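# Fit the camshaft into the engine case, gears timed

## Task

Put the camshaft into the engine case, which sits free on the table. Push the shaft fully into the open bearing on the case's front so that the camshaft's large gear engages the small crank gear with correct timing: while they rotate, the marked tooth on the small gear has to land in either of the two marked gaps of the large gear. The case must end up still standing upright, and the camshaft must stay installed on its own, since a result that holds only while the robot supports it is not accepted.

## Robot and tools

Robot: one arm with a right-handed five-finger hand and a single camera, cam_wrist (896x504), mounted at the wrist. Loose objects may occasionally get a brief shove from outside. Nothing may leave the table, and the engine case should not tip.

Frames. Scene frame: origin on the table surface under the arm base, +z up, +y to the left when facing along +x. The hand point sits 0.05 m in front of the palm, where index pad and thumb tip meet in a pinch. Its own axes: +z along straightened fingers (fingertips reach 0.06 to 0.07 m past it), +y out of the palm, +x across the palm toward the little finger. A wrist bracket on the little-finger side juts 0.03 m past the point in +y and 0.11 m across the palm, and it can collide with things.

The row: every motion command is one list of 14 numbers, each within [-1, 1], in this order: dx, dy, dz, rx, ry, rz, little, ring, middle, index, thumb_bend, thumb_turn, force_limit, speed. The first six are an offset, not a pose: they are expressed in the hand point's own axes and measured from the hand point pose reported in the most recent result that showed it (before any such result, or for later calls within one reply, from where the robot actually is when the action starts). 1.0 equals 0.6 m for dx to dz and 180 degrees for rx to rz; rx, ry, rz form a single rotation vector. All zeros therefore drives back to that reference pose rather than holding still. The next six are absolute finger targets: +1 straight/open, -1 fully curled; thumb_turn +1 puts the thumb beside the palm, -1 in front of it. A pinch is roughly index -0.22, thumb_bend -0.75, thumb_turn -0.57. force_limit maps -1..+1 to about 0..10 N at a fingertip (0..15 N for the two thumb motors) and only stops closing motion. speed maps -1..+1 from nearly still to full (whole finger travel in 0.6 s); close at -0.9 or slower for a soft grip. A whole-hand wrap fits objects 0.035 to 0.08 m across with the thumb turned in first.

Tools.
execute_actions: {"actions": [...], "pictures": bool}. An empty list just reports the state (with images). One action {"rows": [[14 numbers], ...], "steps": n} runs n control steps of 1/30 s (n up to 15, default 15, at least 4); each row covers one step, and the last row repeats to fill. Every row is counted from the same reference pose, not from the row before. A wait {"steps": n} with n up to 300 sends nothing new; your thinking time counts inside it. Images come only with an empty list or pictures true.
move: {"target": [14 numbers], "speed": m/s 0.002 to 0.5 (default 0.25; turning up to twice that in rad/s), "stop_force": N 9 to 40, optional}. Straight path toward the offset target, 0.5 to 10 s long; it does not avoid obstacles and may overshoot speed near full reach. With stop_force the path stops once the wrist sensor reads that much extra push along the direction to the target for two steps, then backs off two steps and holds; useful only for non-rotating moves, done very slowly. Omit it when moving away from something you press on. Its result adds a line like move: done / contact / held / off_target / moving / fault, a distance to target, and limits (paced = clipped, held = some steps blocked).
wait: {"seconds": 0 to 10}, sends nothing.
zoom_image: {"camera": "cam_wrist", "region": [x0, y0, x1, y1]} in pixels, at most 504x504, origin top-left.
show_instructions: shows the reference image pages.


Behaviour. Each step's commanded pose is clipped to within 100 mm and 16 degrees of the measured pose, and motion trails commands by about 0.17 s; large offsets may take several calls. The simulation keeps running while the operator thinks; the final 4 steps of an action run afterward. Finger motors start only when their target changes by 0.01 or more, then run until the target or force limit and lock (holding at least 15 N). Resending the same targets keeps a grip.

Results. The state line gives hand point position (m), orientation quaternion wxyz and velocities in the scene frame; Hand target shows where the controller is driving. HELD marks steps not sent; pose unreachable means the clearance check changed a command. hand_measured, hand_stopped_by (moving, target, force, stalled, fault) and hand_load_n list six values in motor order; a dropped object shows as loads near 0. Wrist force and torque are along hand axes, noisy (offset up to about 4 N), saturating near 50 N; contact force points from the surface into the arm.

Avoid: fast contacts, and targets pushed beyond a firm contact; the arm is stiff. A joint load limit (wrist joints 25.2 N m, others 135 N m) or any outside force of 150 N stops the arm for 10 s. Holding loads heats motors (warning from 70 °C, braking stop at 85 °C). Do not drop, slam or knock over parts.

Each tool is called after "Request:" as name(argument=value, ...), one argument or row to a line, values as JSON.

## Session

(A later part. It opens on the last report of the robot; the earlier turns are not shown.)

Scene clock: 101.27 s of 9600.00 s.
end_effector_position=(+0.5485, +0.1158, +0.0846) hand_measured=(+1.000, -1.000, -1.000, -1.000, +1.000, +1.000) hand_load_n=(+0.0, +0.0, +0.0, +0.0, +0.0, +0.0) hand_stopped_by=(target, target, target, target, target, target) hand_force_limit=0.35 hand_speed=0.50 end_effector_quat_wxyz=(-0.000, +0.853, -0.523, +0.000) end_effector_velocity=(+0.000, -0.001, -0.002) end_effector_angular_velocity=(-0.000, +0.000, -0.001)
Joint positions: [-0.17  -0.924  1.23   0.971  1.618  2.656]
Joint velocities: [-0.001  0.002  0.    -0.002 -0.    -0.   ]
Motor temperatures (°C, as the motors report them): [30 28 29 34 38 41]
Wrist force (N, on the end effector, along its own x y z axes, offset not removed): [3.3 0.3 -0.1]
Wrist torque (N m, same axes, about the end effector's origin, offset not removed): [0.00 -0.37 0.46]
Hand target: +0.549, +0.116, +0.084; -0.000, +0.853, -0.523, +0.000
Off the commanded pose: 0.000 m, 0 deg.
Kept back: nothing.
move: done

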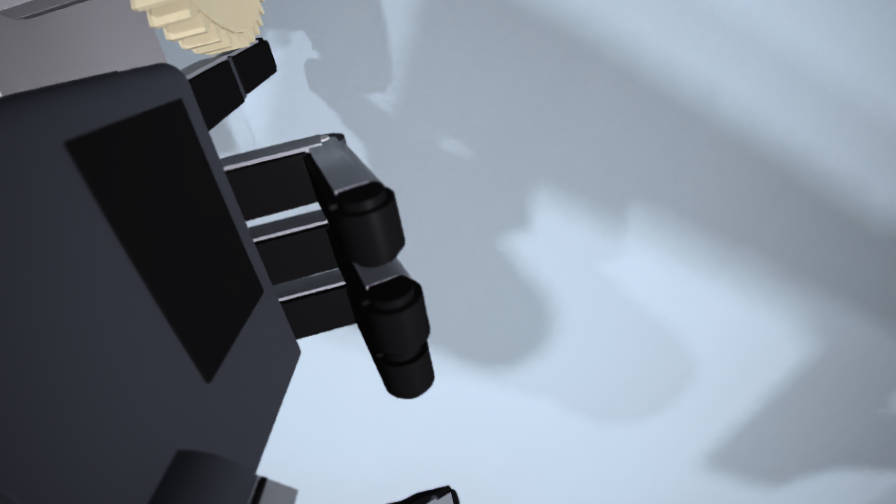

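Request:
move(
  target=[-0.008,0,-0.062,0,0,0,1,-1,-1,-1,1,1,0.35,0.5],
  speed=0.08,
)

Request:
move(
  target=[0.0062,0,0,0,0,0,1,-1,-1,-1,1,1,0.35,0.5],
  speed=0.01,
  stop_force=9,
)

Request:
move(
  target=[0,0,0.025,0,0,0,1,-1,-1,-1,1,1,0.35,0.5],
  speed=0.018,
  stop_force=9,
)

Request:
move(
  target=[0.004,0,0.025,0,0,0,1,-1,-1,-1,1,1,0.35,0.5],
  speed=0.018,
  stop_force=9,
)

Scene clock: 102.60 s of 9600.00 s.
end_effector_position=(+0.5462, +0.1200, +0.1216) hand_measured=(+1.000, -1.000, -1.000, -1.000, +1.000, +1.000) hand_load_n=(+0.0, +0.0, +0.0, +0.0, +0.0, +0.0) hand_stopped_by=(target, target, target, target, target, target) hand_force_limit=0.35 hand_speed=0.50 end_effector_quat_wxyz=(-0.000, +0.853, -0.523, +0.000) end_effector_velocity=(-0.000, +0.001, +0.001) end_effector_angular_velocity=(+0.000, +0.000, +0.002)
Joint positions: [-0.158 -0.975  1.223  1.03   1.622  2.667]
Joint velocities: [ 0.001 -0.001 -0.001  0.002  0.    -0.   ]
Motor temperatures (°C, as the motors report them): [30 28 29 34 38 41]
Wrist force (N, on the end effector, along its own x y z axes, offset not removed): [1.4 -2.0 0.4]
Wrist torque (N m, same axes, about the end effector's origin, offset not removed): [-0.44 -0.30 0.20]
Hand target: +0.546, +0.120, +0.122; -0.000, +0.853, -0.523, +0.000
Off the commanded pose: 0.000 m, 0 deg.
Kept back: nothing.
move: done

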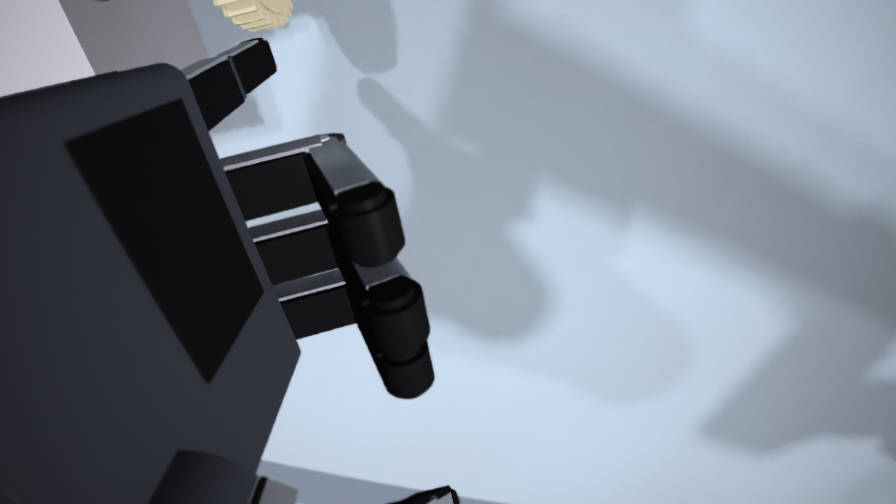

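Scene clock: 103.30 s of 9600.00 s.
end_effector_position=(+0.5479, +0.1168, +0.1217) hand_measured=(+1.000, -1.000, -1.000, -1.000, +1.000, +1.000) hand_load_n=(+0.0, +0.0, +0.0, +0.0, +0.0, +0.0) hand_stopped_by=(target, target, target, target, target, target) hand_force_limit=0.35 hand_speed=0.50 end_effector_quat_wxyz=(-0.000, +0.853, -0.523, +0.000) end_effector_velocity=(+0.001, -0.002, -0.001) end_effector_angular_velocity=(-0.001, -0.002, -0.004)
Joint positions: [-0.164 -0.974  1.219  1.032  1.62   2.662]
Joint velocities: [-0.004  0.001 -0.002 -0.001  0.     0.   ]
Motor temperatures (°C, as the motors report them): [30 28 29 34 38 41]
Wrist force (N, on the end effector, along its own x y z axes, offset not removed): [-1.9 -1.6 0.7]
Wrist torque (N m, same axes, about the end effector's origin, offset not removed): [-0.44 -0.97 0.20]
Hand target: +0.548, +0.117, +0.122; -0.000, +0.853, -0.523, +0.000
Off the commanded pose: 0.000 m, 0 deg.
Kept back: nothing.
move: done

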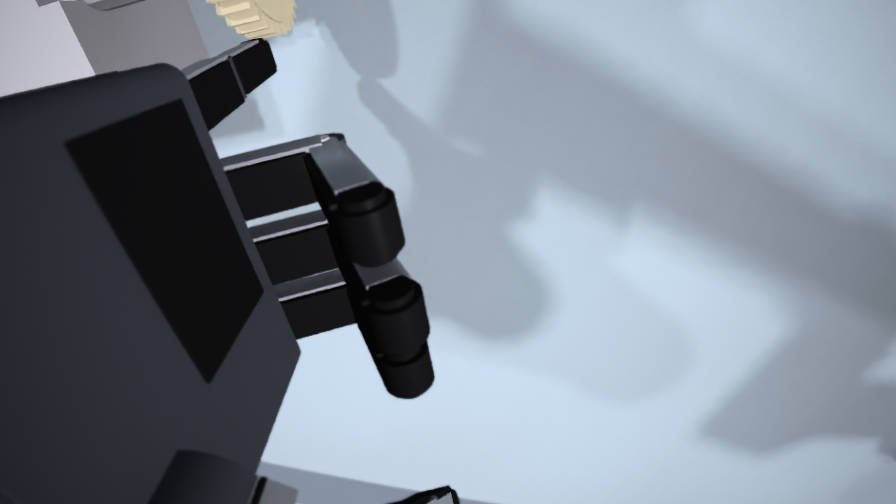

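Scene clock: 104.40 s of 9600.00 s.
end_effector_position=(+0.5479, +0.1168, +0.1068) hand_measured=(+1.000, -1.000, -1.000, -1.000, +1.000, +1.000) hand_load_n=(+0.0, +0.0, +0.0, +0.0, +0.0, +0.0) hand_stopped_by=(target, target, target, target, target, target) hand_force_limit=0.35 hand_speed=0.50 end_effector_quat_wxyz=(-0.000, +0.853, -0.523, +0.000) end_effector_velocity=(-0.000, -0.001, -0.002) end_effector_angular_velocity=(-0.000, +0.001, -0.002)
Joint positions: [-0.166 -0.955  1.225  1.007  1.619  2.66 ]
Joint velocities: [-0.002  0.002  0.001 -0.002 -0.    -0.   ]
Motor temperatures (°C, as the motors report them): [30 28 29 34 38 41]
Wrist force (N, on the end effector, along its own x y z axes, offset not removed): [-1.0 -1.7 -0.1]
Wrist torque (N m, same axes, about the end effector's origin, offset not removed): [-0.22 -0.04 0.15]
Hand target: +0.548, +0.117, +0.107; -0.000, +0.853, -0.523, +0.000
Off the commanded pose: 0.000 m, 0 deg.
Kept back: nothing.
move: done

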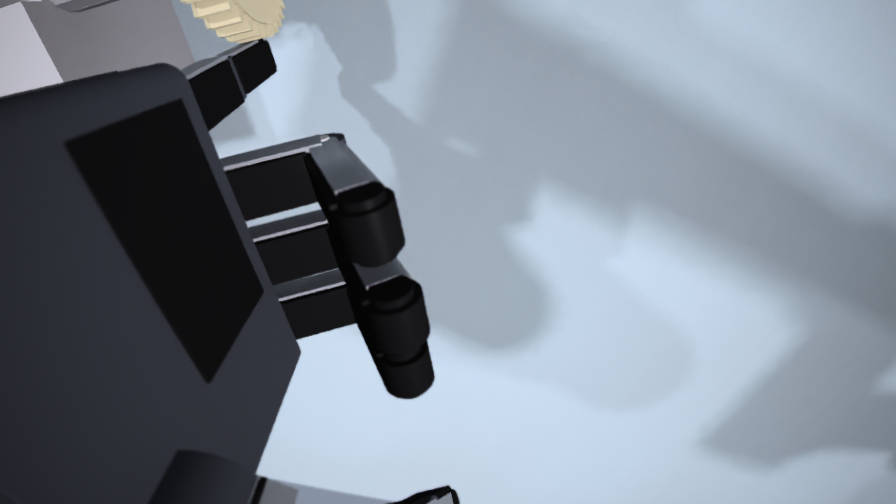

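Scene clock: 105.50 s of 9600.00 s.
end_effector_position=(+0.5490, +0.1147, +0.0919) hand_measured=(+1.000, -1.000, -1.000, -1.000, +1.000, +1.000) hand_load_n=(+0.0, +0.0, +0.0, +0.0, +0.0, +0.0) hand_stopped_by=(target, target, target, target, target, target) hand_force_limit=0.35 hand_speed=0.50 end_effector_quat_wxyz=(-0.000, +0.853, -0.523, +0.000) end_effector_velocity=(-0.000, +0.000, -0.002) end_effector_angular_velocity=(+0.000, +0.001, -0.001)
Joint positions: [-0.171 -0.934  1.227  0.984  1.618  2.655]
Joint velocities: [ 0.     0.004  0.    -0.003 -0.     0.001]
Motor temperatures (°C, as the motors report them): [30 28 29 34 38 41]
Wrist force (N, on the end effector, along its own x y z axes, offset not removed): [-5.8 -2.9 0.0]
Wrist torque (N m, same axes, about the end effector's origin, offset not removed): [-0.53 -0.51 -0.26]
Hand target: +0.549, +0.115, +0.092; -0.000, +0.853, -0.523, +0.000
Off the commanded pose: 0.000 m, 0 deg.
Kept back: nothing.
move: done

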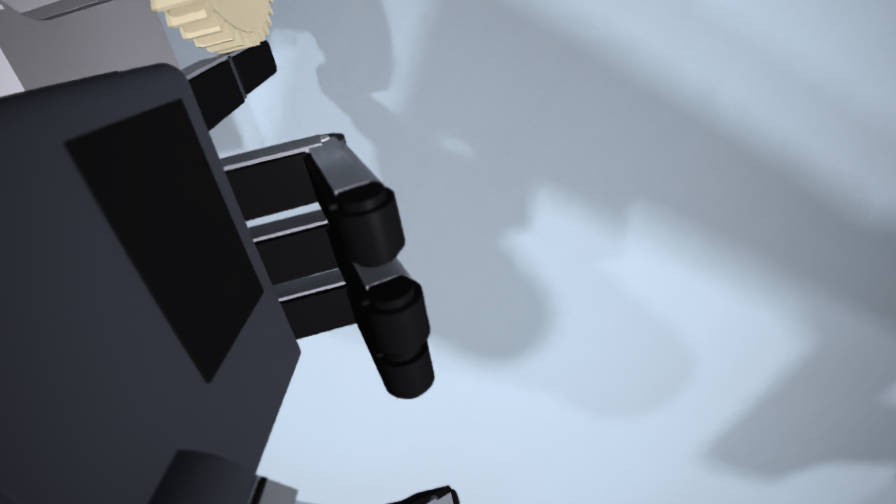

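Request:
move(
  target=[0.0025,0,0.025,0,0,0,1,-1,-1,-1,1,1,0.35,0.5],
  speed=0.018,
  stop_force=9,
)

Scene clock: 106.87 s of 9600.00 s.
end_effector_position=(+0.5496, +0.1134, +0.0784) hand_measured=(+1.000, -1.000, -1.000, -1.000, +1.000, +1.000) hand_load_n=(+0.0, +0.0, +0.0, +0.0, +0.0, +0.0) hand_stopped_by=(target, target, target, target, target, target) hand_force_limit=0.35 hand_speed=0.50 end_effector_quat_wxyz=(-0.000, +0.853, -0.523, +0.000) end_effector_velocity=(-0.001, +0.001, +0.004) end_effector_angular_velocity=(-0.000, +0.001, -0.002)
Joint positions: [-0.175 -0.915  1.229  0.963  1.617  2.652]
Joint velocities: [ 0.002 -0.006 -0.001  0.008  0.001  0.003]
Motor temperatures (°C, as the motors report them): [30 28 29 34 38 41]
Wrist force (N, on the end effector, along its own x y z axes, offset not removed): [-0.4 -4.9 0.0]
Wrist torque (N m, same axes, about the end effector's origin, offset not removed): [-0.69 -0.52 -0.05]
Hand target: +0.550, +0.114, +0.079; -0.000, +0.853, -0.523, +0.000
Off the commanded pose: 0.001 m, 0 deg.
Kept back: nothing.
move: contact

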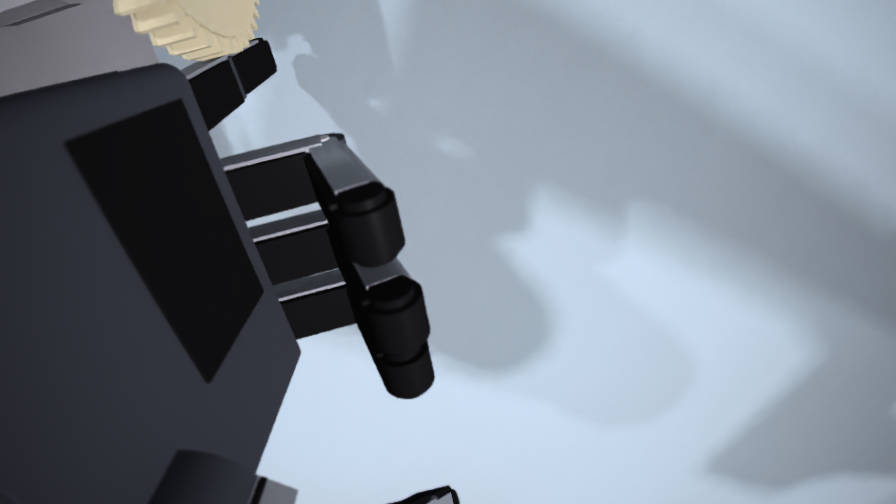

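Request:
move(
  target=[-0.01,0,-0.08,0,0,0,1,-1,-1,-1,1,1,0.35,0.5],
  speed=0.1,
)

Request:
move(
  target=[0.08,0.06,-0.08,0.1,0,0,1,-1,-1,-1,1,1,0.35,0.5],
  speed=0.15,
)

Scene clock: 108.00 s of 9600.00 s.
end_effector_position=(+0.5468, +0.1187, +0.1262) hand_measured=(+1.000, -1.000, -1.000, -1.000, +1.000, +1.000) hand_load_n=(+0.0, +0.0, +0.0, +0.0, +0.0, +0.0) hand_stopped_by=(target, target, target, target, target, target) hand_force_limit=0.35 hand_speed=0.50 end_effector_quat_wxyz=(-0.000, +0.853, -0.523, +0.000) end_effector_velocity=(+0.000, +0.000, +0.002) end_effector_angular_velocity=(+0.000, -0.001, +0.001)
Joint positions: [-0.16  -0.98   1.219  1.039  1.621  2.665]
Joint velocities: [ 0.001 -0.003 -0.001  0.003  0.     0.   ]
Motor temperatures (°C, as the motors report them): [30 28 29 34 38 41]
Wrist force (N, on the end effector, along its own x y z axes, offset not removed): [4.2 -0.5 3.4]
Wrist torque (N m, same axes, about the end effector's origin, offset not removed): [-0.21 -0.78 0.47]
Hand target: +0.547, +0.119, +0.126; -0.000, +0.853, -0.523, +0.000
Off the commanded pose: 0.000 m, 0 deg.
Kept back: nothing.
move: done

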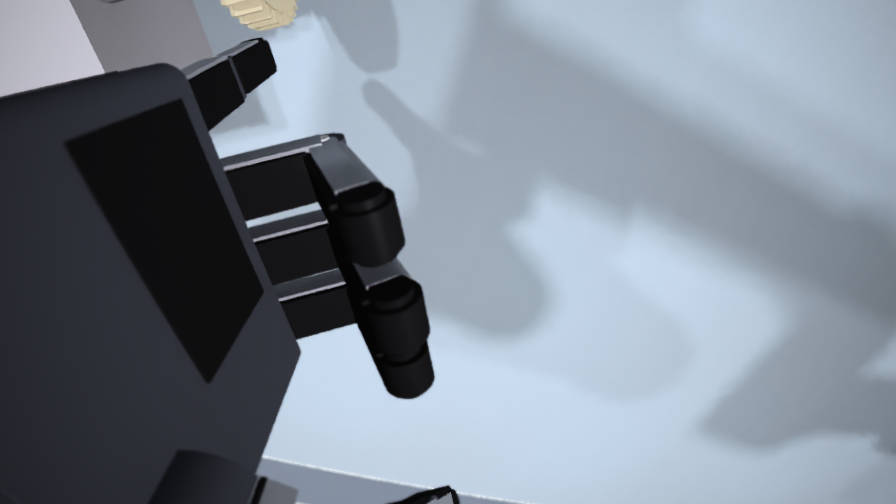

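Scene clock: 109.47 s of 9600.00 s.
end_effector_position=(+0.5364, +0.0598, +0.1739) hand_measured=(+1.000, -1.000, -1.000, -1.000, +1.000, +1.000) hand_load_n=(+0.0, +0.0, +0.0, +0.0, +0.0, +0.0) hand_stopped_by=(target, target, target, target, target, target) hand_force_limit=0.35 hand_speed=0.50 end_effector_quat_wxyz=(-0.133, +0.842, -0.516, +0.082) end_effector_velocity=(-0.000, -0.001, +0.001) end_effector_angular_velocity=(+0.005, -0.007, +0.001)
Joint positions: [-0.382 -1.302  1.544  0.786  1.36   2.482]
Joint velocities: [-0.007 -0.007  0.007 -0.004 -0.01  -0.005]
Motor temperatures (°C, as the motors report them): [30 28 29 34 38 41]
Wrist force (N, on the end effector, along its own x y z axes, offset not removed): [1.6 -3.8 -1.0]
Wrist torque (N m, same axes, about the end effector's origin, offset not removed): [-0.51 -0.14 0.19]
Hand target: +0.536, +0.060, +0.174; -0.134, +0.842, -0.516, +0.082
Off the commanded pose: 0.000 m, 0 deg.
Kept back: nothing.
move: done

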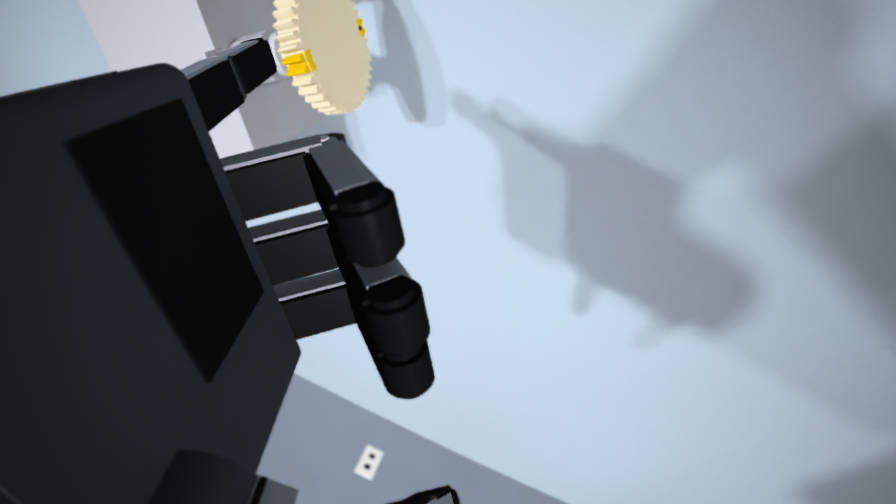

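Request:
move(
  target=[0.1,-0.08,-0.03,0,0,0,1,-1,-1,-1,1,1,0.35,0.5],
  speed=0.15,
)

Scene clock: 110.70 s of 9600.00 s.
end_effector_position=(+0.5992, +0.0246, +0.2059) hand_measured=(+1.000, -1.000, -1.000, -1.000, +1.000, +1.000) hand_load_n=(+0.0, +0.0, +0.0, +0.0, +0.0, +0.0) hand_stopped_by=(target, target, target, target, target, target) hand_force_limit=0.35 hand_speed=0.50 end_effector_quat_wxyz=(-0.133, +0.842, -0.516, +0.082) end_effector_velocity=(+0.001, +0.000, +0.001) end_effector_angular_velocity=(+0.000, +0.002, +0.002)
Joint positions: [-0.428 -1.2    1.278  0.959  1.336  2.441]
Joint velocities: [ 0.001  0.003 -0.008  0.007 -0.    -0.001]
Motor temperatures (°C, as the motors report them): [30 28 29 34 38 41]
Wrist force (N, on the end effector, along its own x y z axes, offset not removed): [3.2 -2.4 2.4]
Wrist torque (N m, same axes, about the end effector's origin, offset not removed): [-0.53 -0.56 0.38]
Hand target: +0.599, +0.025, +0.206; -0.133, +0.842, -0.516, +0.081
Off the commanded pose: 0.000 m, 0 deg.
Kept back: nothing.
move: done

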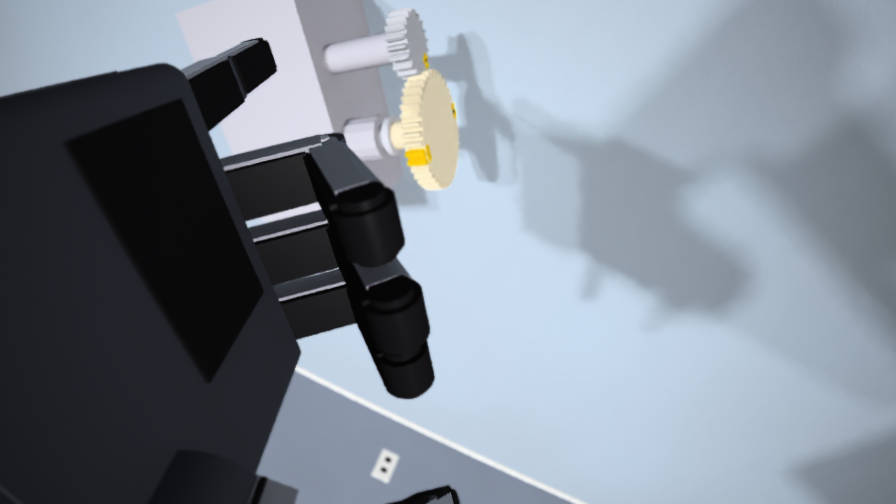

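Request:
zoom_image(
  camera="cam_wrist",
  region=[300,0,500,200],
)

Region (300, 0, 500, 200) of cam_wrist's 896x504 image, scaled by 2.520, with more detail than that image has.

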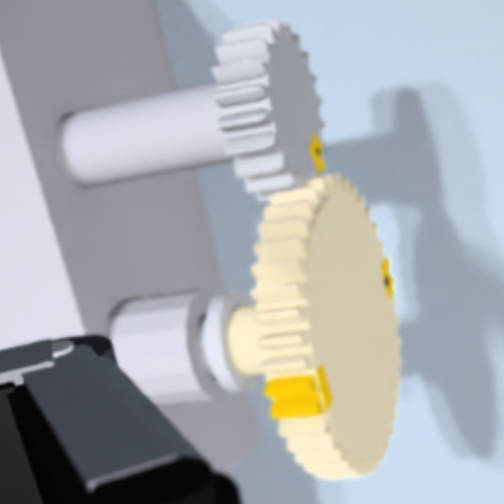

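Request:
move(
  target=[-0.0177,-0.010,0.038,-0.1,0,0,-1,1,-1,1,1,1,0.35,0.8],
  speed=0.15,
)

Request:
move(
  target=[0,0,0.035,0,0,0,-1,1,-1,1,1,1,0.35,0.8],
  speed=0.04,
  stop_force=9,
)

Scene clock: 113.47 s of 9600.00 s.
end_effector_position=(+0.6058, +0.0398, +0.1862) hand_measured=(-1.000, +1.000, -1.000, +1.000, +1.000, +1.000) hand_load_n=(+0.0, +0.0, +0.0, +0.0, +0.0, +0.0) hand_stopped_by=(target, target, target, target, target, target) hand_force_limit=0.35 hand_speed=0.80 end_effector_quat_wxyz=(-0.000, +0.853, -0.523, +0.000) end_effector_velocity=(+0.000, +0.000, -0.001) end_effector_angular_velocity=(-0.003, +0.009, -0.002)
Joint positions: [-0.296 -0.94   0.95   1.263  1.582  2.535]
Joint velocities: [ 0.002  0.01  -0.012  0.01   0.005  0.004]
Motor temperatures (°C, as the motors report them): [30 28 29 34 38 41]
Wrist force (N, on the end effector, along its own x y z axes, offset not removed): [1.9 -3.3 2.0]
Wrist torque (N m, same axes, about the end effector's origin, offset not removed): [-0.75 -0.40 0.23]
Hand target: +0.606, +0.040, +0.186; +0.000, +0.853, -0.523, -0.000
Off the commanded pose: 0.000 m, 0 deg.
Kept back: nothing.
move: done

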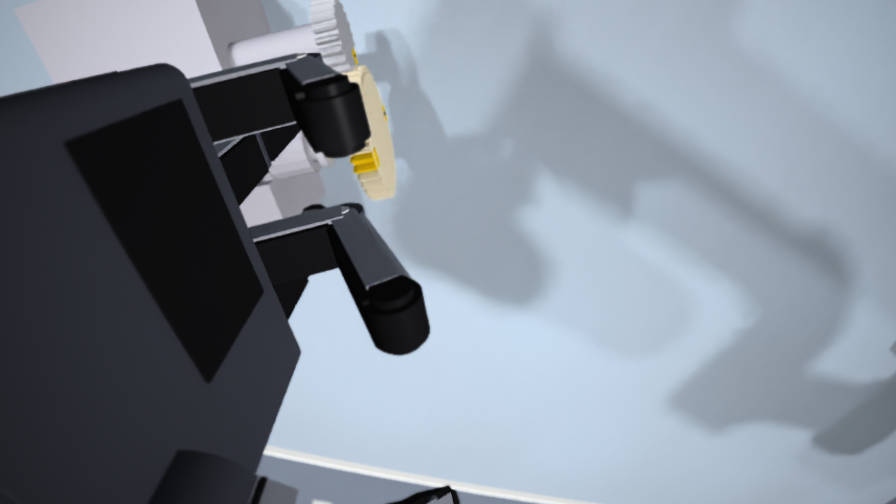

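Scene clock: 114.33 s of 9600.00 s.
end_effector_position=(+0.6058, +0.0398, +0.1654) hand_measured=(-1.000, +1.000, -1.000, +1.000, +1.000, +1.000) hand_load_n=(+0.0, +0.0, +0.0, +0.0, +0.0, +0.0) hand_stopped_by=(target, target, target, target, target, target) hand_force_limit=0.35 hand_speed=0.80 end_effector_quat_wxyz=(-0.000, +0.853, -0.523, +0.000) end_effector_velocity=(+0.000, +0.001, -0.002) end_effector_angular_velocity=(+0.000, -0.000, +0.002)
Joint positions: [-0.297 -0.92   0.969  1.225  1.581  2.535]
Joint velocities: [ 0.001  0.002  0.001 -0.003 -0.    -0.   ]
Motor temperatures (°C, as the motors report them): [30 28 29 34 38 41]
Wrist force (N, on the end effector, along its own x y z axes, offset not removed): [4.3 -2.6 1.6]
Wrist torque (N m, same axes, about the end effector's origin, offset not removed): [-0.47 -0.73 0.40]
Hand target: +0.606, +0.040, +0.165; -0.000, +0.853, -0.523, +0.000
Off the commanded pose: 0.000 m, 0 deg.
Kept back: nothing.
move: done

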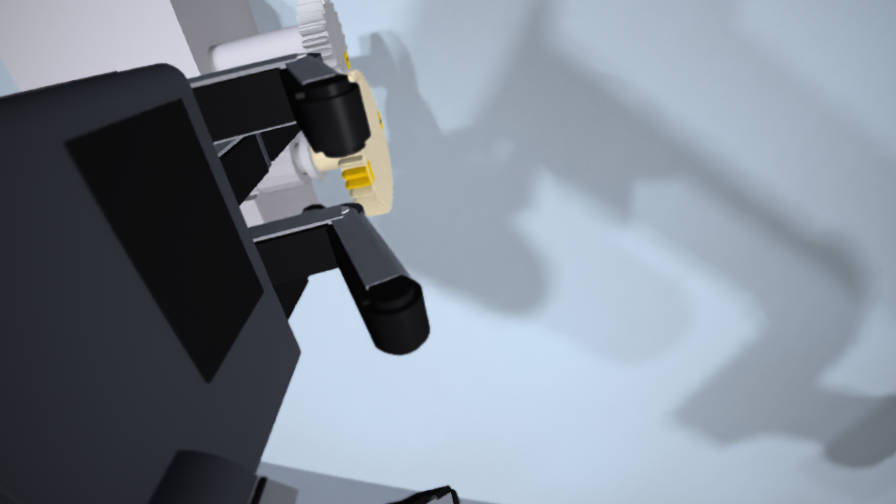

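Request:
move(
  target=[0,0,0.045,0,0,0,-1,1,-1,1,1,1,0.35,0.8],
  speed=0.025,
  stop_force=9,
)

Request:
move(
  target=[0,0.015,0,0,0,0,-1,1,-1,1,1,1,0.35,0.8],
  speed=0.008,
  stop_force=9,
)

Scene clock: 115.93 s of 9600.00 s.
end_effector_position=(+0.6059, +0.0399, +0.1385) hand_measured=(-1.000, +1.000, -1.000, +1.000, +1.000, +1.000) hand_load_n=(+0.0, +0.0, +0.0, +0.0, +0.0, +0.0) hand_stopped_by=(target, target, target, target, target, target) hand_force_limit=0.35 hand_speed=0.80 end_effector_quat_wxyz=(-0.000, +0.853, -0.523, +0.000) end_effector_velocity=(-0.000, +0.001, -0.002) end_effector_angular_velocity=(+0.000, -0.000, +0.001)
Joint positions: [-0.297 -0.893  0.989  1.177  1.581  2.535]
Joint velocities: [ 0.002  0.002  0.001 -0.003  0.     0.001]
Motor temperatures (°C, as the motors report them): [30 28 29 34 38 41]
Wrist force (N, on the end effector, along its own x y z axes, offset not removed): [2.4 -1.8 -0.3]
Wrist torque (N m, same axes, about the end effector's origin, offset not removed): [-0.08 -0.41 0.34]
Hand target: +0.606, +0.040, +0.138; -0.000, +0.853, -0.523, +0.000
Off the commanded pose: 0.000 m, 0 deg.
Kept back: nothing.
move: done

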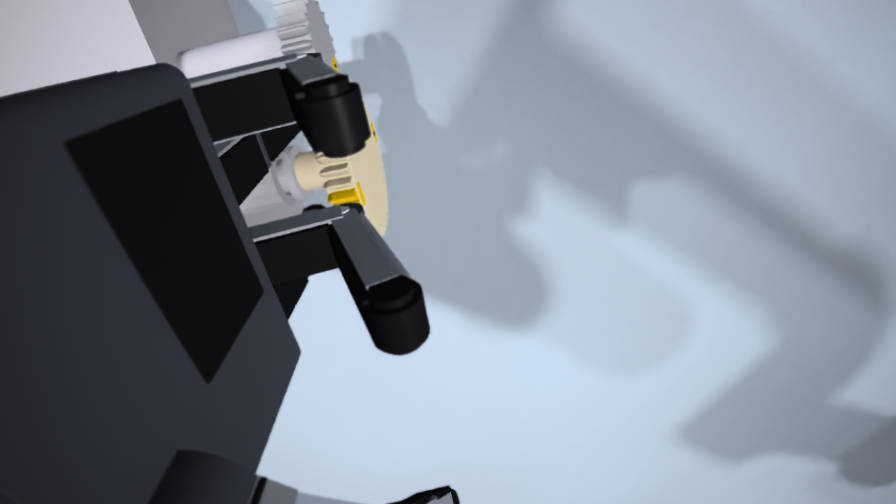

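Scene clock: 117.27 s of 9600.00 s.
end_effector_position=(+0.5979, +0.0358, +0.1385) hand_measured=(-1.000, +1.000, -1.000, +1.000, +1.000, +1.000) hand_load_n=(+0.0, +0.0, +0.0, +0.0, +0.0, +0.0) hand_stopped_by=(target, target, target, target, target, target) hand_force_limit=0.35 hand_speed=0.80 end_effector_quat_wxyz=(-0.000, +0.853, -0.523, +0.000) end_effector_velocity=(-0.001, -0.001, -0.000) end_effector_angular_velocity=(-0.000, -0.001, +0.001)
Joint positions: [-0.306 -0.915  1.031  1.157  1.579  2.526]
Joint velocities: [-0.001 -0.002  0.005 -0.003 -0.    -0.002]
Motor temperatures (°C, as the motors report them): [30 28 29 34 38 41]
Wrist force (N, on the end effector, along its own x y z axes, offset not removed): [0.4 -3.3 1.4]
Wrist torque (N m, same axes, about the end effector's origin, offset not removed): [-0.42 -0.11 0.22]
Hand target: +0.598, +0.036, +0.138; -0.000, +0.853, -0.523, +0.000
Off the commanded pose: 0.000 m, 0 deg.
Kept back: nothing.
move: done

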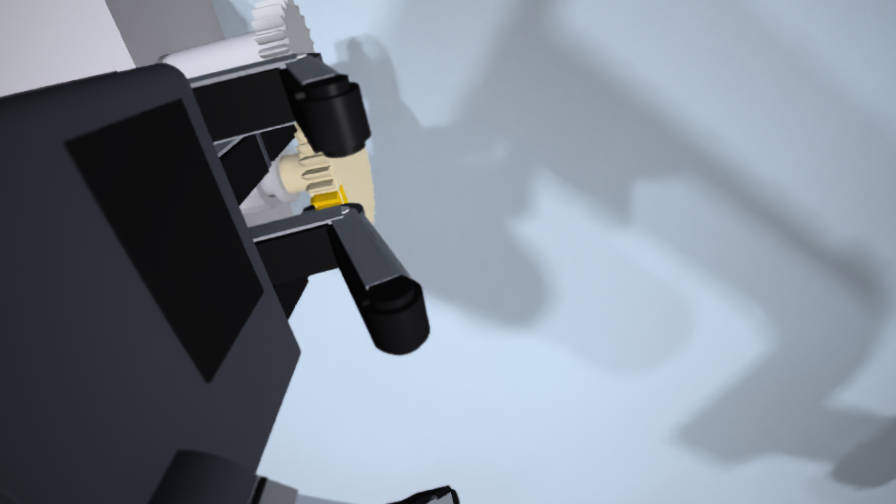

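Request:
move(
  target=[0,0.013,0,0,0,0,-1,1,-1,1,1,1,0.35,0.8],
  speed=0.008,
  stop_force=9,
)

Request:
move(
  target=[0,-0.005,0,0,0,0,-1,1,-1,1,1,1,0.35,0.8],
  speed=0.02,
)

Request:
move(
  target=[0,0,-0.075,0,0,0,-1,1,-1,1,1,1,0.35,0.8],
  speed=0.08,
)

Request:
move(
  target=[0,-0.04,0,0,0,0,1,-1,-1,-1,1,1,0.35,0.8],
  speed=0.08,
)

Request:
zoom_image(
  camera="cam_wrist",
  region=[250,0,500,250],
)

Scene clock: 118.27 s of 9600.00 s.
end_effector_position=(+0.5953, +0.0342, +0.1387) hand_measured=(-1.000, +1.000, -1.000, +1.000, +1.000, +1.000) hand_load_n=(+0.0, +0.0, +0.0, +0.0, +0.0, +0.0) hand_stopped_by=(target, target, target, target, target, target) hand_force_limit=0.35 hand_speed=0.80 end_effector_quat_wxyz=(-0.000, +0.852, -0.523, +0.000) end_effector_velocity=(+0.003, +0.001, -0.000) end_effector_angular_velocity=(-0.001, -0.002, -0.001)
Joint positions: [-0.31  -0.923  1.046  1.15   1.578  2.523]
Joint velocities: [ 0.003  0.006 -0.013  0.005  0.001  0.004]
Motor temperatures (°C, as the motors report them): [30 28 29 34 38 41]
Wrist force (N, on the end effector, along its own x y z axes, offset not removed): [4.1 -1.6 -1.5]
Wrist torque (N m, same axes, about the end effector's origin, offset not removed): [-0.26 -0.66 0.46]
Hand target: +0.595, +0.035, +0.138; -0.000, +0.853, -0.523, +0.000
Off the commanded pose: 0.005 m, 0 deg.
Kept back: nothing.
move: contact

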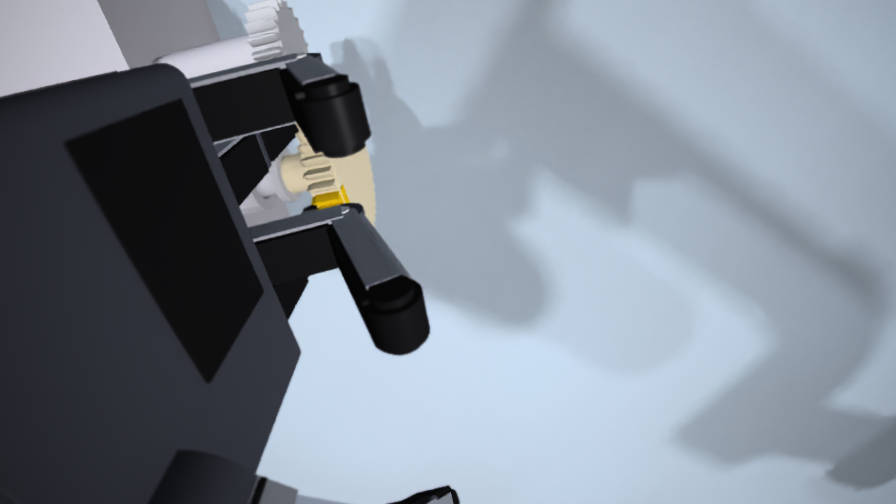

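Scene clock: 118.97 s of 9600.00 s.
end_effector_position=(+0.5979, +0.0355, +0.1387) hand_measured=(-1.000, +1.000, -1.000, +1.000, +1.000, +1.000) hand_load_n=(+0.0, +0.0, +0.0, +0.0, +0.0, +0.0) hand_stopped_by=(target, target, target, target, target, target) hand_force_limit=0.35 hand_speed=0.80 end_effector_quat_wxyz=(-0.000, +0.852, -0.523, +0.000) end_effector_velocity=(+0.001, +0.000, -0.001) end_effector_angular_velocity=(-0.000, +0.001, -0.000)
Joint positions: [-0.307 -0.916  1.032  1.157  1.578  2.526]
Joint velocities: [ 0.     0.003 -0.004  0.002  0.     0.   ]
Motor temperatures (°C, as the motors report them): [30 28 29 34 38 41]
Wrist force (N, on the end effector, along its own x y z axes, offset not removed): [1.7 -2.8 1.4]
Wrist torque (N m, same axes, about the end effector's origin, offset not removed): [-0.53 -0.11 0.06]
Hand target: +0.598, +0.036, +0.139; -0.000, +0.852, -0.523, +0.000
Off the commanded pose: 0.000 m, 0 deg.
Kept back: nothing.
move: done

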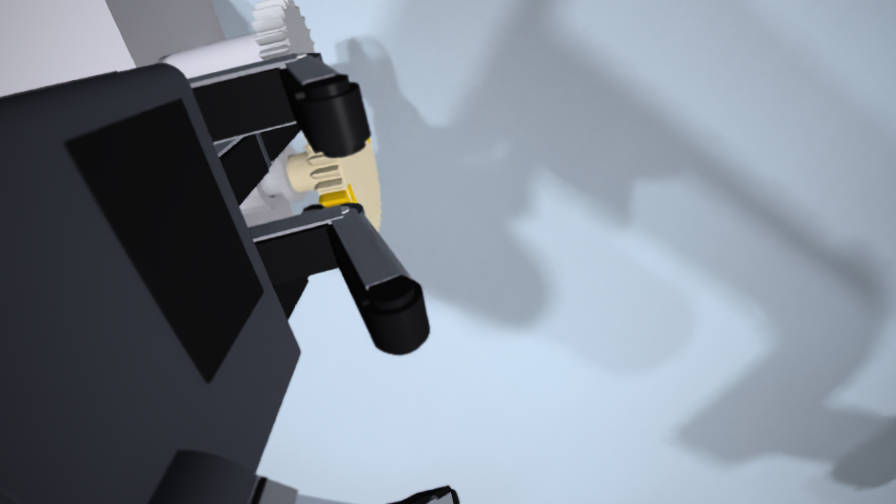

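Scene clock: 119.93 s of 9600.00 s.
end_effector_position=(+0.5978, +0.0355, +0.1835) hand_measured=(-1.000, +1.000, -1.000, +1.000, +1.000, +1.000) hand_load_n=(+0.0, +0.0, +0.0, +0.0, +0.0, +0.0) hand_stopped_by=(target, target, target, target, target, target) hand_force_limit=0.35 hand_speed=0.80 end_effector_quat_wxyz=(-0.000, +0.852, -0.523, +0.000) end_effector_velocity=(+0.000, -0.000, +0.001) end_effector_angular_velocity=(-0.000, +0.000, -0.000)
Joint positions: [-0.306 -0.961  0.997  1.237  1.579  2.526]
Joint velocities: [-0.    -0.    -0.002  0.002  0.    -0.   ]
Motor temperatures (°C, as the motors report them): [30 28 29 34 38 41]
Wrist force (N, on the end effector, along its own x y z axes, offset not removed): [2.9 -2.1 -0.6]
Wrist torque (N m, same axes, about the end effector's origin, offset not removed): [-0.31 -0.42 0.25]
Hand target: +0.598, +0.035, +0.184; -0.000, +0.852, -0.523, +0.000
Off the commanded pose: 0.000 m, 0 deg.
Kept back: nothing.
move: done

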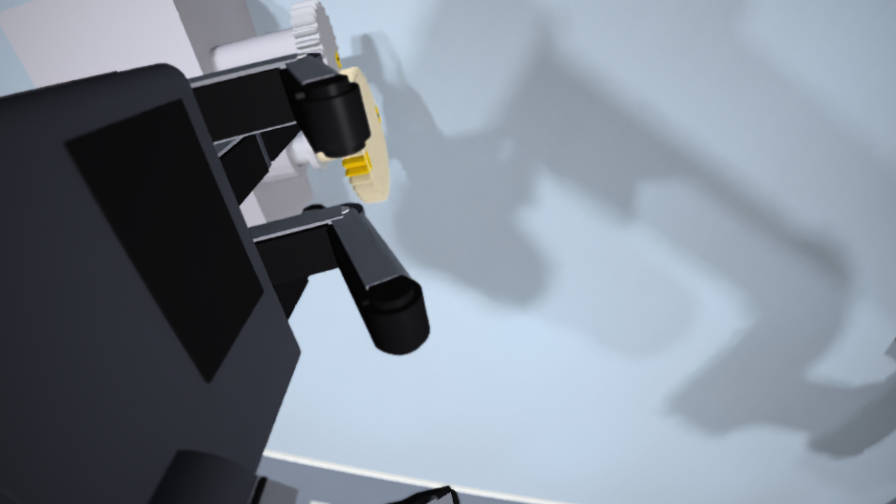

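Scene clock: 120.90 s of 9600.00 s.
end_effector_position=(+0.6192, +0.0463, +0.1836) hand_measured=(+1.000, -1.000, -1.000, -1.000, +1.000, +1.000) hand_load_n=(+0.0, +0.0, +0.0, +0.0, +0.0, +0.0) hand_stopped_by=(target, target, target, target, target, target) hand_force_limit=0.35 hand_speed=0.80 end_effector_quat_wxyz=(-0.000, +0.852, -0.523, +0.000) end_effector_velocity=(-0.000, +0.001, -0.000) end_effector_angular_velocity=(+0.000, +0.002, +0.000)
Joint positions: [-0.282 -0.896  0.876  1.294  1.586  2.55 ]
Joint velocities: [ 0.001  0.002 -0.001  0.001  0.     0.001]
Motor temperatures (°C, as the motors report them): [30 28 29 34 38 41]
Wrist force (N, on the end effector, along its own x y z axes, offset not removed): [1.7 -1.2 -0.8]
Wrist torque (N m, same axes, about the end effector's origin, offset not removed): [-0.34 -0.25 0.25]
Hand target: +0.619, +0.046, +0.184; -0.000, +0.852, -0.523, +0.000
Off the commanded pose: 0.000 m, 0 deg.
Kept back: nothing.
move: done

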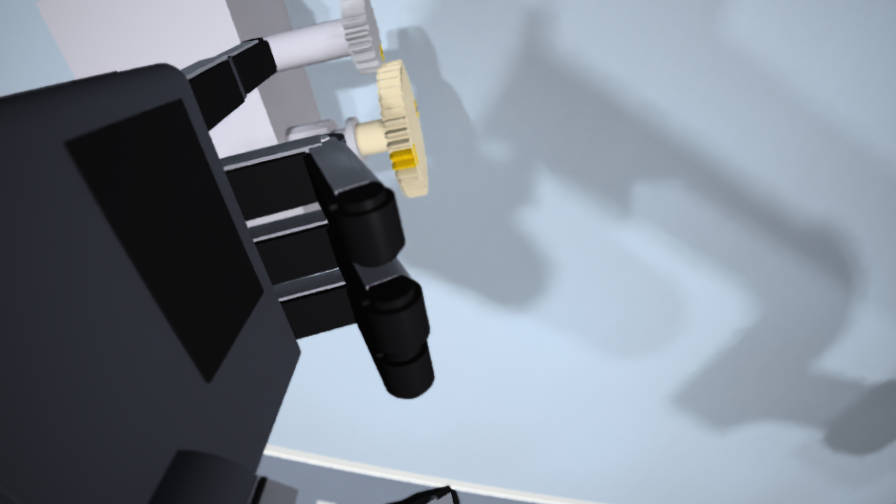

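Region (250, 0, 500, 250) of cam_wrist's 896x504 image, scaled by 2.016, with more detail than that image has.

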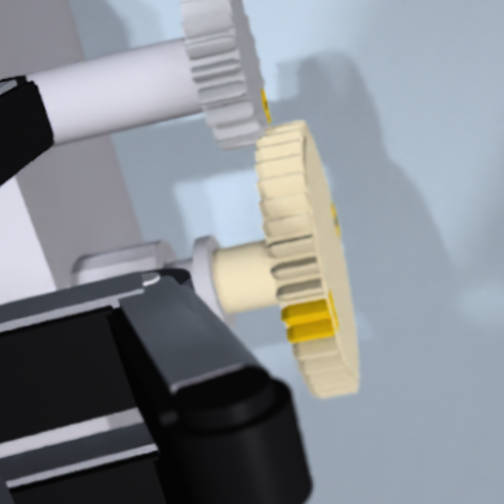

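Request:
move(
  target=[-0.1673,0.061,0.01,0,0,0,1,-1,-1,-1,1,1,0.35,0.8],
  speed=0.2,
)

Request:
move(
  target=[0,0,0.093,0,0,0,1,-1,-1,-1,1,1,0.35,0.8],
  speed=0.1,
  stop_force=9,
)

Request:
move(
  target=[0.0085,0,0,0,0,0,1,-1,-1,-1,1,1,0.35,0.8],
  speed=0.01,
  stop_force=9,
)

Scene clock: 122.33 s of 9600.00 s.
end_effector_position=(+0.5410, +0.1190, +0.1775) hand_measured=(+1.000, -1.000, -1.000, -1.000, +1.000, +1.000) hand_load_n=(+0.0, +0.0, +0.0, +0.0, +0.0, +0.0) hand_stopped_by=(target, target, target, target, target, target) hand_force_limit=0.35 hand_speed=0.80 end_effector_quat_wxyz=(-0.000, +0.852, -0.523, +0.000) end_effector_velocity=(-0.001, +0.001, +0.001) end_effector_angular_velocity=(+0.000, -0.002, -0.000)
Joint positions: [-0.155 -1.052  1.209  1.12   1.623  2.671]
Joint velocities: [ 0.002 -0.004  0.004 -0.002  0.001  0.002]
Motor temperatures (°C, as the motors report them): [30 28 29 34 38 41]
Wrist force (N, on the end effector, along its own x y z axes, offset not removed): [1.0 -1.6 -0.1]
Wrist torque (N m, same axes, about the end effector's origin, offset not removed): [-0.26 -0.27 0.17]
Hand target: +0.541, +0.119, +0.177; -0.000, +0.852, -0.523, +0.000
Off the commanded pose: 0.000 m, 0 deg.
Kept back: nothing.
move: done

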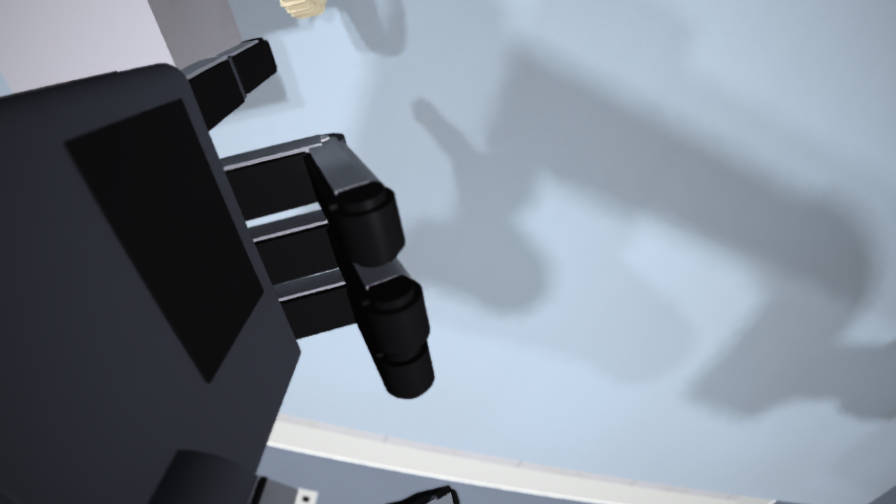

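Scene clock: 123.30 s of 9600.00 s.
end_effector_position=(+0.5412, +0.1190, +0.1218) hand_measured=(+1.000, -1.000, -1.000, -1.000, +1.000, +1.000) hand_load_n=(+0.0, +0.0, +0.0, +0.0, +0.0, +0.0) hand_stopped_by=(target, target, target, target, target, target) hand_force_limit=0.35 hand_speed=0.80 end_effector_quat_wxyz=(-0.000, +0.852, -0.523, +0.000) end_effector_velocity=(+0.001, -0.001, -0.001) end_effector_angular_velocity=(-0.000, -0.002, -0.000)
Joint positions: [-0.16  -0.987  1.245  1.019  1.621  2.666]
Joint velocities: [-0.001  0.001  0.    -0.004 -0.    -0.001]
Motor temperatures (°C, as the motors report them): [30 28 29 34 38 41]
Wrist force (N, on the end effector, along its own x y z axes, offset not removed): [1.5 -3.4 -0.6]
Wrist torque (N m, same axes, about the end effector's origin, offset not removed): [-0.46 -0.21 0.14]
Hand target: +0.541, +0.119, +0.122; -0.000, +0.852, -0.523, +0.000
Off the commanded pose: 0.000 m, 0 deg.
Kept back: nothing.
move: done

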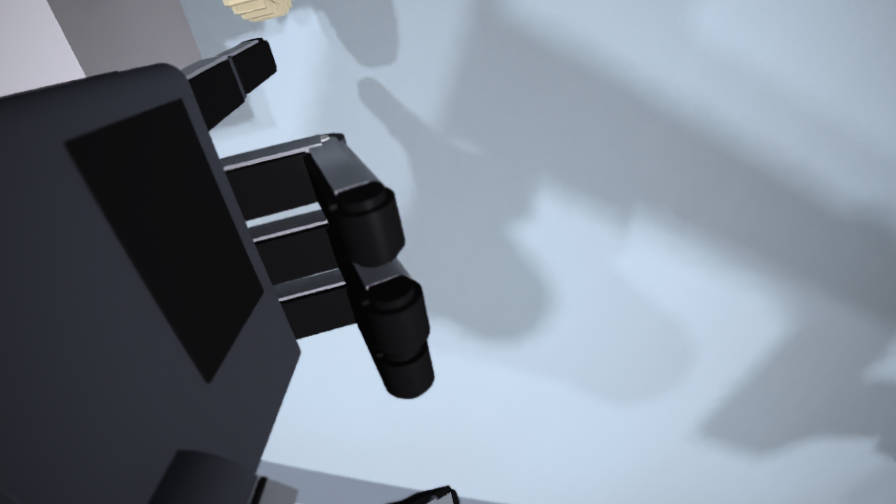

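Scene clock: 124.03 s of 9600.00 s.
end_effector_position=(+0.5434, +0.1146, +0.1218) hand_measured=(+1.000, -1.000, -1.000, -1.000, +1.000, +1.000) hand_load_n=(+0.0, +0.0, +0.0, +0.0, +0.0, +0.0) hand_stopped_by=(target, target, target, target, target, target) hand_force_limit=0.35 hand_speed=0.80 end_effector_quat_wxyz=(-0.000, +0.852, -0.523, +0.000) end_effector_velocity=(+0.001, -0.001, +0.000) end_effector_angular_velocity=(+0.000, -0.001, -0.001)
Joint positions: [-0.169 -0.985  1.24   1.022  1.619  2.658]
Joint velocities: [-0.002 -0.    -0.002  0.001 -0.001 -0.001]
Motor temperatures (°C, as the motors report them): [30 28 29 34 38 41]
Wrist force (N, on the end effector, along its own x y z axes, offset not removed): [1.3 -0.8 1.1]
Wrist torque (N m, same axes, about the end effector's origin, offset not removed): [-0.30 -0.39 0.16]
Hand target: +0.543, +0.115, +0.122; -0.000, +0.852, -0.523, +0.000
Off the commanded pose: 0.000 m, 0 deg.
Kept back: nothing.
move: done

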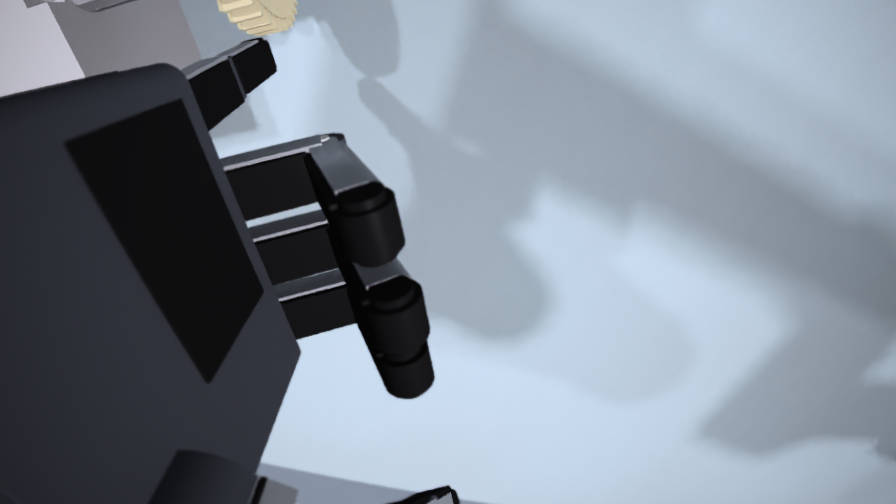

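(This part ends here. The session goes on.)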